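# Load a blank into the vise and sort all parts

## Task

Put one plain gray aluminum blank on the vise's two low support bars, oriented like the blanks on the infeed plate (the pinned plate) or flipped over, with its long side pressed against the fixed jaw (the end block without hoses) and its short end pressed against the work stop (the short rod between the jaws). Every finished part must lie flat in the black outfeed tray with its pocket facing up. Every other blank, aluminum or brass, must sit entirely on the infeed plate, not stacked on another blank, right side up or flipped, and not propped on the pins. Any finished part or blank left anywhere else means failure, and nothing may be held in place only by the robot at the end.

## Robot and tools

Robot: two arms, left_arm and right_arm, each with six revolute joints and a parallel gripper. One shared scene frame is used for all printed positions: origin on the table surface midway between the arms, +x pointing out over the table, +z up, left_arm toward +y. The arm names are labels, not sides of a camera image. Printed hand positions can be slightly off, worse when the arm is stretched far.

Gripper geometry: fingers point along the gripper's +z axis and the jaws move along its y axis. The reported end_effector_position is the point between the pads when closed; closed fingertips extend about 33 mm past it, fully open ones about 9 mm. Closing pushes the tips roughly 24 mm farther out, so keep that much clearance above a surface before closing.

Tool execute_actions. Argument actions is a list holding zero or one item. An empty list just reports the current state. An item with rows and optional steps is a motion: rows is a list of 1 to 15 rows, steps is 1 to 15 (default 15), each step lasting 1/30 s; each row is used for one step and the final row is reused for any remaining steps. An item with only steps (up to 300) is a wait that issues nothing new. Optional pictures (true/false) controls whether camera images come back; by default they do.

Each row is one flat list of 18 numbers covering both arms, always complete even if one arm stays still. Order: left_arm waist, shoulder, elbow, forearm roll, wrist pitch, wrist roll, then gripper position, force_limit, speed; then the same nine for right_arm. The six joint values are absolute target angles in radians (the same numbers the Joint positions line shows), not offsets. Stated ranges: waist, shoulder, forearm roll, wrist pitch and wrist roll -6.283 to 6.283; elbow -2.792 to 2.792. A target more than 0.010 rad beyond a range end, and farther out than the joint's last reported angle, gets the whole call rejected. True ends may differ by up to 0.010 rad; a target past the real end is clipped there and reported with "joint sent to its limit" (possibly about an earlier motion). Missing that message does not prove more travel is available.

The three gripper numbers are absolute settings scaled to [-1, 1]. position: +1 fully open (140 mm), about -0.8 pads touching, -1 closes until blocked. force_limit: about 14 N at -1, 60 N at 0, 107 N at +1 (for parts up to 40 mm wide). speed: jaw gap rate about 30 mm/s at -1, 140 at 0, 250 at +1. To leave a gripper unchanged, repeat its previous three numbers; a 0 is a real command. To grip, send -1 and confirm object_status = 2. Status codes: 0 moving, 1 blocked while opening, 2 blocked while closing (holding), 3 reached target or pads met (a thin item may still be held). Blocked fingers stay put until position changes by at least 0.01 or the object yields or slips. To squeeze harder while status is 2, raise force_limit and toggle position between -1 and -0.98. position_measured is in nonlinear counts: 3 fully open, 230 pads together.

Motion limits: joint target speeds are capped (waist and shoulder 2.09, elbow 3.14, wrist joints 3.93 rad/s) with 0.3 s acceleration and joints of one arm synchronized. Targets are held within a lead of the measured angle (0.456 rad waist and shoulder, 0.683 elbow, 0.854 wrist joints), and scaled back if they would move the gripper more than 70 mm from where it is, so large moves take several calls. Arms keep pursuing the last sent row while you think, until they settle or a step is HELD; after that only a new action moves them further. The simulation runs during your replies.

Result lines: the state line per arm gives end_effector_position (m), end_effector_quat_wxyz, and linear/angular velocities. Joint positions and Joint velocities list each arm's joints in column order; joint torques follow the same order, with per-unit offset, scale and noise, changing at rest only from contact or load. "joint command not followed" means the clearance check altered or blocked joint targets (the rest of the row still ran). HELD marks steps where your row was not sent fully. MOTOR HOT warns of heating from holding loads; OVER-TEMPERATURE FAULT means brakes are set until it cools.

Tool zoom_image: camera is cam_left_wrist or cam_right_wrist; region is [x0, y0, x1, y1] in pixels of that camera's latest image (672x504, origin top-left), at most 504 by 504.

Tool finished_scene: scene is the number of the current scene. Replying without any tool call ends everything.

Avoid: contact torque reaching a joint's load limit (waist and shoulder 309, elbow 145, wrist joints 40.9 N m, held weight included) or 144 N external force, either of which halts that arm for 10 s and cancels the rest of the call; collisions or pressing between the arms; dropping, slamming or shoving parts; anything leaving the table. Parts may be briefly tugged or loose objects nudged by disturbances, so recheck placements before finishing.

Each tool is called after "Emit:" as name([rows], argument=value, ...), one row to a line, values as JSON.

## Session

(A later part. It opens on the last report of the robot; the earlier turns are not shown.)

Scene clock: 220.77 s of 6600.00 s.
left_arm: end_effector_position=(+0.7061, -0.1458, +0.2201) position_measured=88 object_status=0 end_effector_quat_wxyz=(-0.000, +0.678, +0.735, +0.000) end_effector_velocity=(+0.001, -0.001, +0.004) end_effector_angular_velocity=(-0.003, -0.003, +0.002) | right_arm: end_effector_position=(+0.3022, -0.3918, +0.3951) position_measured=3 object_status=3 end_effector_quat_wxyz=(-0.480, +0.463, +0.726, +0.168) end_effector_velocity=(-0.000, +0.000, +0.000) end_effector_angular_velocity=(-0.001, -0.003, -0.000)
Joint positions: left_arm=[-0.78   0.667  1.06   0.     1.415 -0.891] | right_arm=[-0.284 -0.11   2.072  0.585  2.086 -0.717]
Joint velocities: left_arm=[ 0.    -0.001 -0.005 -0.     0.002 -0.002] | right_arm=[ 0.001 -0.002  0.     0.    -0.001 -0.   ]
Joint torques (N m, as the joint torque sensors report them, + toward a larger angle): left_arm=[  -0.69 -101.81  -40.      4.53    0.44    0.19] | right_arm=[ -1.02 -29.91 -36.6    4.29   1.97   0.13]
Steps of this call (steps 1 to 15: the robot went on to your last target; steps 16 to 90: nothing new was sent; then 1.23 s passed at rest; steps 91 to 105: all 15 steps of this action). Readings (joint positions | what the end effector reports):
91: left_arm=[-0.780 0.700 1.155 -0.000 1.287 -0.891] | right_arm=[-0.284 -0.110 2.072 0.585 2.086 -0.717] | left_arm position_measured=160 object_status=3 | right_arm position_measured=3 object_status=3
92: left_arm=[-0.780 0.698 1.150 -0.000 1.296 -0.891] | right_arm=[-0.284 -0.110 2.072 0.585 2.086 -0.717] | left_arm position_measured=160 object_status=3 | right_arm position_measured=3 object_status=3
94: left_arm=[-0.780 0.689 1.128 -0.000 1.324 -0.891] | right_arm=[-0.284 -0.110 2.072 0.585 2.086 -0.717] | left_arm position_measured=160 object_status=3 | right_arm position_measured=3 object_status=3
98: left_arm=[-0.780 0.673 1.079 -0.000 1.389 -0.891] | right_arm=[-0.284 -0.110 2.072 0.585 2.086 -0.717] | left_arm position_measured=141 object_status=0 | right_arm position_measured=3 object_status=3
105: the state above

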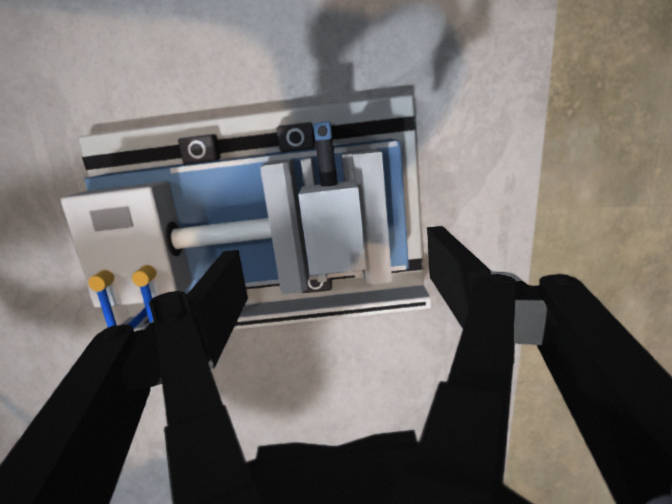

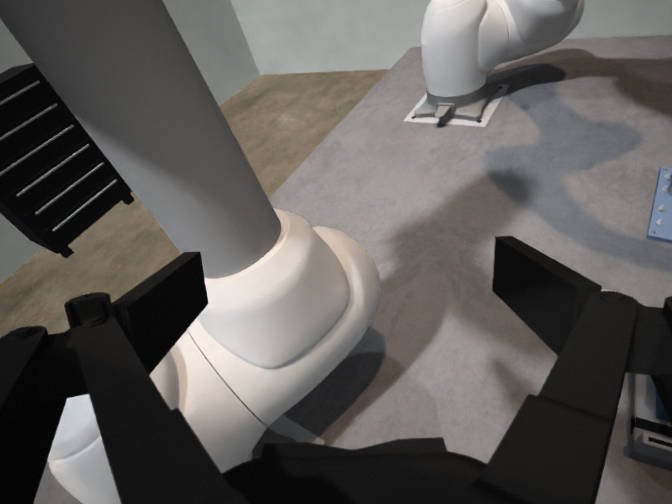

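Emit:
execute_actions([
  {"rows":[[-0.6492,0.2156,1.7310,0,1.1950,-0.5962,1,0.3,0,-0.284,-0.11,2.072,0.585,2.086,-0.717,1,0,0]],"steps":15},
], pictures=false)

Emit:
execute_actions([
  {"steps":15},
])

Scene clock: 232.30 s of 6600.00 s.
left_arm: end_effector_position=(+0.6268, +0.0320, +0.2326) position_measured=3 object_status=0 end_effector_quat_wxyz=(+0.000, +0.716, +0.698, -0.000) end_effector_velocity=(-0.234, +0.400, -0.023) end_effector_angular_velocity=(-0.000, -0.001, -0.239) | right_arm: end_effector_position=(+0.3022, -0.3918, +0.3951) position_measured=3 object_status=3 end_effector_quat_wxyz=(-0.480, +0.463, +0.726, +0.168) end_effector_velocity=(-0.000, -0.000, +0.000) end_effector_angular_velocity=(+0.000, +0.000, +0.000)
Joint positions: left_arm=[-0.694  0.37   1.501 -0.     1.27  -0.697] | right_arm=[-0.284 -0.11   2.072  0.585  2.086 -0.717]
Joint velocities: left_arm=[ 0.191 -0.659  0.979  0.    -0.321  0.43 ] | right_arm=[-0.    -0.    -0.    -0.     0.001  0.   ]
Joint torques (N m, as the joint torque sensors report them, + toward a larger angle): left_arm=[  0.7  -74.5  -35.74   3.91   1.11  -0.02] | right_arm=[  0.54 -29.36 -35.62   4.15   1.71   0.42]
Steps of this call (steps 1 to 15: the robot went on to your last target; steps 16 to 90: nothing new was sent; then 8.03 s passed at rest; steps 91 to 105: all 15 steps of this action). Readings (joint positions | what the end effector reports):
91: left_arm=[-0.780 0.667 1.060 -0.000 1.415 -0.891] | right_arm=[-0.284 -0.110 2.072 0.585 2.086 -0.717] | left_arm position_measured=78 object_status=0 | right_arm position_measured=3 object_status=3
92: left_arm=[-0.779 0.662 1.066 -0.000 1.413 -0.889] | right_arm=[-0.284 -0.110 2.072 0.585 2.086 -0.717] | left_arm position_measured=74 object_status=0 | right_arm position_measured=3 object_status=3
94: left_arm=[-0.770 0.631 1.114 -0.000 1.397 -0.868] | right_arm=[-0.284 -0.110 2.072 0.585 2.086 -0.717] | left_arm position_measured=59 object_status=0 | right_arm position_measured=3 object_status=3
98: left_arm=[-0.741 0.530 1.263 -0.000 1.348 -0.802] | right_arm=[-0.284 -0.110 2.072 0.585 2.086 -0.717] | left_arm position_measured=29 object_status=0 | right_arm position_measured=3 object_status=3
105: the state above

Scene clock: 232.80 s of 6600.00 s.
left_arm: end_effector_position=(+0.5655, +0.1250, +0.2204) position_measured=3 object_status=3 end_effector_quat_wxyz=(-0.000, +0.736, +0.677, -0.000) end_effector_velocity=(-0.000, +0.001, +0.001) end_effector_angular_velocity=(-0.001, -0.001, -0.001) | right_arm: end_effector_position=(+0.3022, -0.3918, +0.3951) position_measured=3 object_status=3 end_effector_quat_wxyz=(-0.480, +0.463, +0.726, +0.168) end_effector_velocity=(-0.000, -0.000, +0.000) end_effector_angular_velocity=(+0.001, +0.002, -0.001)
Joint positions: left_arm=[-0.649  0.216  1.731 -0.     1.195 -0.596] | right_arm=[-0.284 -0.11   2.072  0.585  2.086 -0.717]
Joint velocities: left_arm=[ 0.001 -0.003  0.001  0.     0.     0.002] | right_arm=[-0.001  0.    -0.     0.001  0.002  0.001]
Joint torques (N m, as the joint torque sensors report them, + toward a larger angle): left_arm=[ -0.43 -61.06 -37.67   4.12   0.47   0.18] | right_arm=[  0.96 -29.87 -36.42   4.48   1.53   0.1 ]
Steps of this call (steps 1 to 15: the robot went on to your last target). Readings (joint positions | what the end effector reports):
1: left_arm=[-0.688 0.348 1.535 -0.000 1.259 -0.683] | right_arm=[-0.284 -0.110 2.072 0.585 2.086 -0.717] | left_arm position_measured=3 object_status=0 | right_arm position_measured=3 object_status=3
2: left_arm=[-0.681 0.326 1.567 -0.000 1.249 -0.668] | right_arm=[-0.284 -0.110 2.072 0.585 2.086 -0.717] | left_arm position_measured=3 object_status=3 | right_arm position_measured=3 object_status=3
4: left_arm=[-0.668 0.282 1.632 -0.000 1.227 -0.640] | right_arm=[-0.284 -0.110 2.072 0.585 2.086 -0.717] | left_arm position_measured=3 object_status=3 | right_arm position_measured=3 object_status=3
8: left_arm=[-0.650 0.220 1.724 -0.000 1.197 -0.599] | right_arm=[-0.284 -0.110 2.072 0.585 2.086 -0.717] | left_arm position_measured=3 object_status=3 | right_arm position_measured=3 object_status=3
15: the state above

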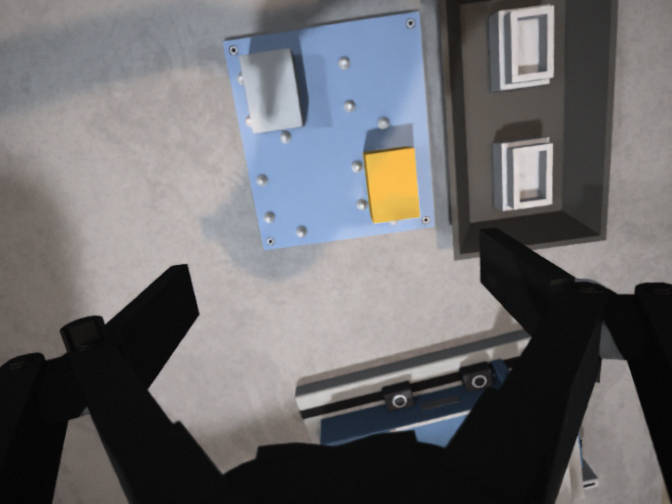

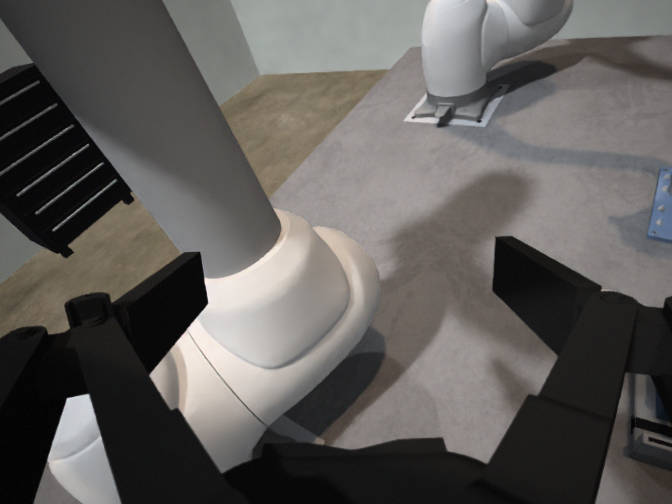

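Emit:
zoom_image(camera="cam_left_wrist", region=[215, 0, 445, 255])

Emit:
zoom_image(camera="cam_left_wrist", region=[430, 0, 630, 260])

Region (215, 0, 445, 255) of cam_left_wrist's 672x504 image, scaled by 1.976, with more detail than that image has; it fills the left 455 columns of this view, and the rest is white.

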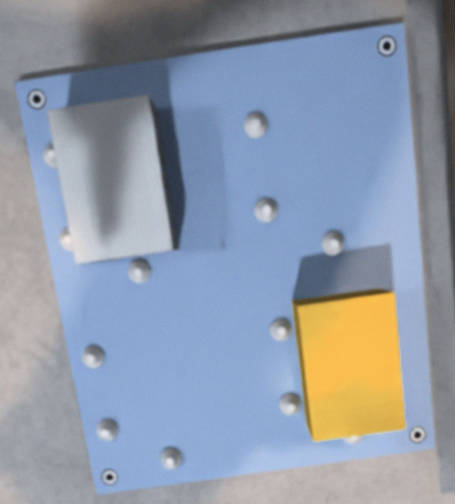

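Region (430, 0, 630, 260) of cam_left_wrist's 672x504 image, scaled by 1.938, with more detail than that image has; it fills the left 388 columns of this view, and the rest is white.

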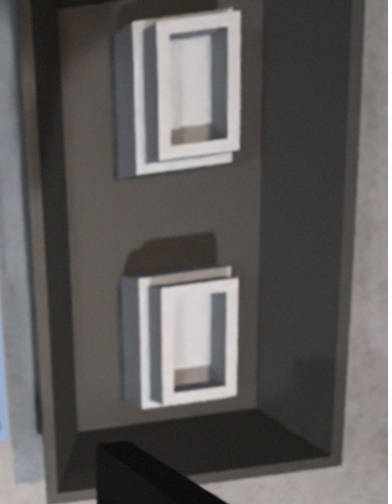

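Emit:
execute_actions([
  {"rows":[[-0.7690,0.6249,1.1297,0,1.387,-0.883,1,0.3,0,-0.284,-0.11,2.072,0.585,2.086,-0.717,1,0,0]],"steps":15},
], pictures=false)

Emit:
execute_actions([
  {"steps":18},
])

Emit:
zoom_image(camera="cam_left_wrist", region=[250, 130, 440, 330])

Scene clock: 250.73 s of 6600.00 s.
left_arm: end_effector_position=(+0.6684, -0.0488, +0.2298) position_measured=3 object_status=3 end_effector_quat_wxyz=(+0.000, +0.695, +0.719, +0.000) end_effector_velocity=(+0.189, -0.416, -0.033) end_effector_angular_velocity=(+0.003, +0.003, +0.281) | right_arm: end_effector_position=(+0.3022, -0.3918, +0.3951) position_measured=3 object_status=3 end_effector_quat_wxyz=(-0.480, +0.463, +0.726, +0.168) end_effector_velocity=(+0.001, -0.000, -0.001) end_effector_angular_velocity=(-0.000, +0.000, -0.002)
Joint positions: left_arm=[-0.733  0.503  1.308  0.     1.33  -0.798] | right_arm=[-0.284 -0.11   2.072  0.585  2.086 -0.717]
Joint velocities: left_arm=[-0.203  0.692 -1.012  0.001  0.324 -0.484] | right_arm=[-0.     0.002 -0.     0.    -0.002  0.001]
Joint torques (N m, as the joint torque sensors report them, + toward a larger angle): left_arm=[ -0.43 -85.67 -38.47   4.05  -0.08   0.22] | right_arm=[  0.11 -31.64 -36.38   4.46   1.78   0.1 ]
Steps of this call (steps 1 to 15: the robot went on to your last target; steps 16 to 90: nothing new was sent; then 14.43 s passed at rest; steps 91 to 105: all 15 steps of this action). Readings (joint positions | what the end effector reports):
91: left_arm=[-0.649 0.216 1.731 0.000 1.195 -0.596] | right_arm=[-0.284 -0.110 2.072 0.585 2.086 -0.717] | left_arm position_measured=3 object_status=3 | right_arm position_measured=3 object_status=3
92: left_arm=[-0.650 0.220 1.725 0.000 1.197 -0.599] | right_arm=[-0.284 -0.110 2.072 0.585 2.086 -0.717] | left_arm position_measured=3 object_status=3 | right_arm position_measured=3 object_status=3
94: left_arm=[-0.659 0.251 1.678 0.000 1.212 -0.622] | right_arm=[-0.284 -0.110 2.072 0.585 2.086 -0.717] | left_arm position_measured=3 object_status=3 | right_arm position_measured=3 object_status=3
98: left_arm=[-0.686 0.344 1.542 0.000 1.255 -0.686] | right_arm=[-0.284 -0.110 2.072 0.585 2.086 -0.717] | left_arm position_measured=3 object_status=3 | right_arm position_measured=3 object_status=3
105: the state above

Scene clock: 251.33 s of 6600.00 s.
left_arm: end_effector_position=(+0.6972, -0.1214, +0.2207) position_measured=3 object_status=3 end_effector_quat_wxyz=(+0.000, +0.677, +0.736, +0.000) end_effector_velocity=(+0.000, -0.000, +0.001) end_effector_angular_velocity=(-0.001, -0.001, -0.001) | right_arm: end_effector_position=(+0.3022, -0.3918, +0.3951) position_measured=3 object_status=3 end_effector_quat_wxyz=(-0.480, +0.463, +0.726, +0.168) end_effector_velocity=(+0.000, -0.000, -0.001) end_effector_angular_velocity=(+0.001, -0.000, -0.001)
Joint positions: left_arm=[-0.769  0.625  1.13   0.     1.387 -0.883] | right_arm=[-0.284 -0.11   2.072  0.585  2.086 -0.717]
Joint velocities: left_arm=[-0.    -0.001 -0.     0.    -0.001  0.001] | right_arm=[-0.001  0.001  0.001  0.    -0.001 -0.001]
Joint torques (N m, as the joint torque sensors report them, + toward a larger angle): left_arm=[ -1.71 -97.47 -39.87   4.32   0.23   0.34] | right_arm=[ -0.2  -30.01 -37.07   4.59   1.36   0.07]
Steps of this call (steps 1 to 18: the robot went on to your last target). Readings (joint positions | what the end effector reports):
1: left_arm=[-0.740 0.527 1.274 0.000 1.341 -0.814] | right_arm=[-0.284 -0.110 2.072 0.585 2.086 -0.717] | left_arm position_measured=3 object_status=3 | right_arm position_measured=3 object_status=3
2: left_arm=[-0.747 0.550 1.239 0.000 1.352 -0.831] | right_arm=[-0.284 -0.110 2.072 0.585 2.086 -0.717] | left_arm position_measured=3 object_status=3 | right_arm position_measured=3 object_status=3
4: left_arm=[-0.760 0.594 1.176 0.000 1.372 -0.861] | right_arm=[-0.284 -0.110 2.072 0.585 2.086 -0.717] | left_arm position_measured=3 object_status=3 | right_arm position_measured=3 object_status=3
8: left_arm=[-0.769 0.624 1.131 0.000 1.387 -0.882] | right_arm=[-0.284 -0.110 2.072 0.585 2.086 -0.717] | left_arm position_measured=3 object_status=3 | right_arm position_measured=3 object_status=3
18: the state above

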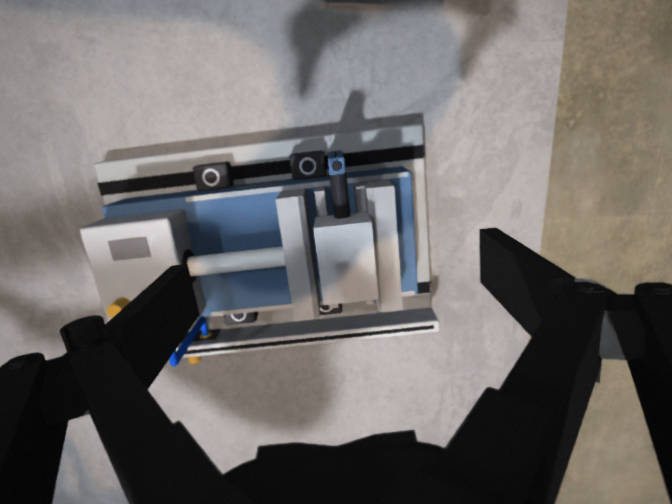

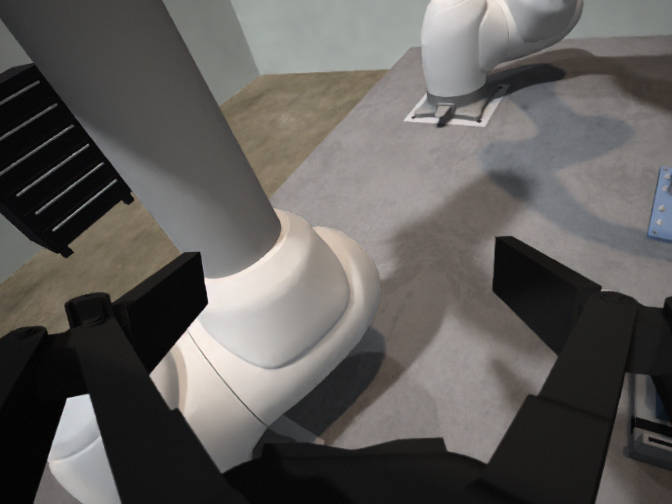

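Region (250, 130, 440, 330) of cam_left_wrist's 672x504 image, scaled by 2.520, with more detail than that image has; it fills the left 479 columns of this view, and the rest is white.

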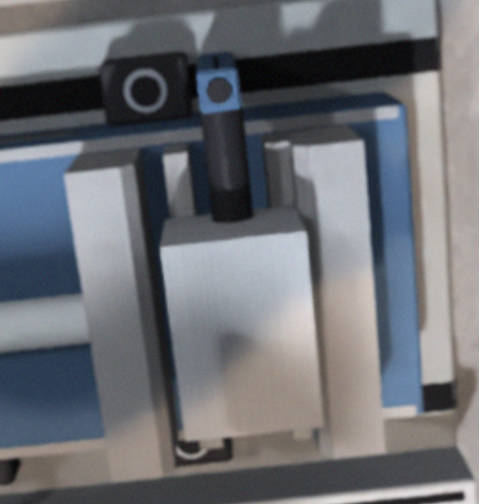

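Blank is seated against the fixed jaw and the stop.

Emit:
finished_scene(scene=2)

The scene is finished: the task was done.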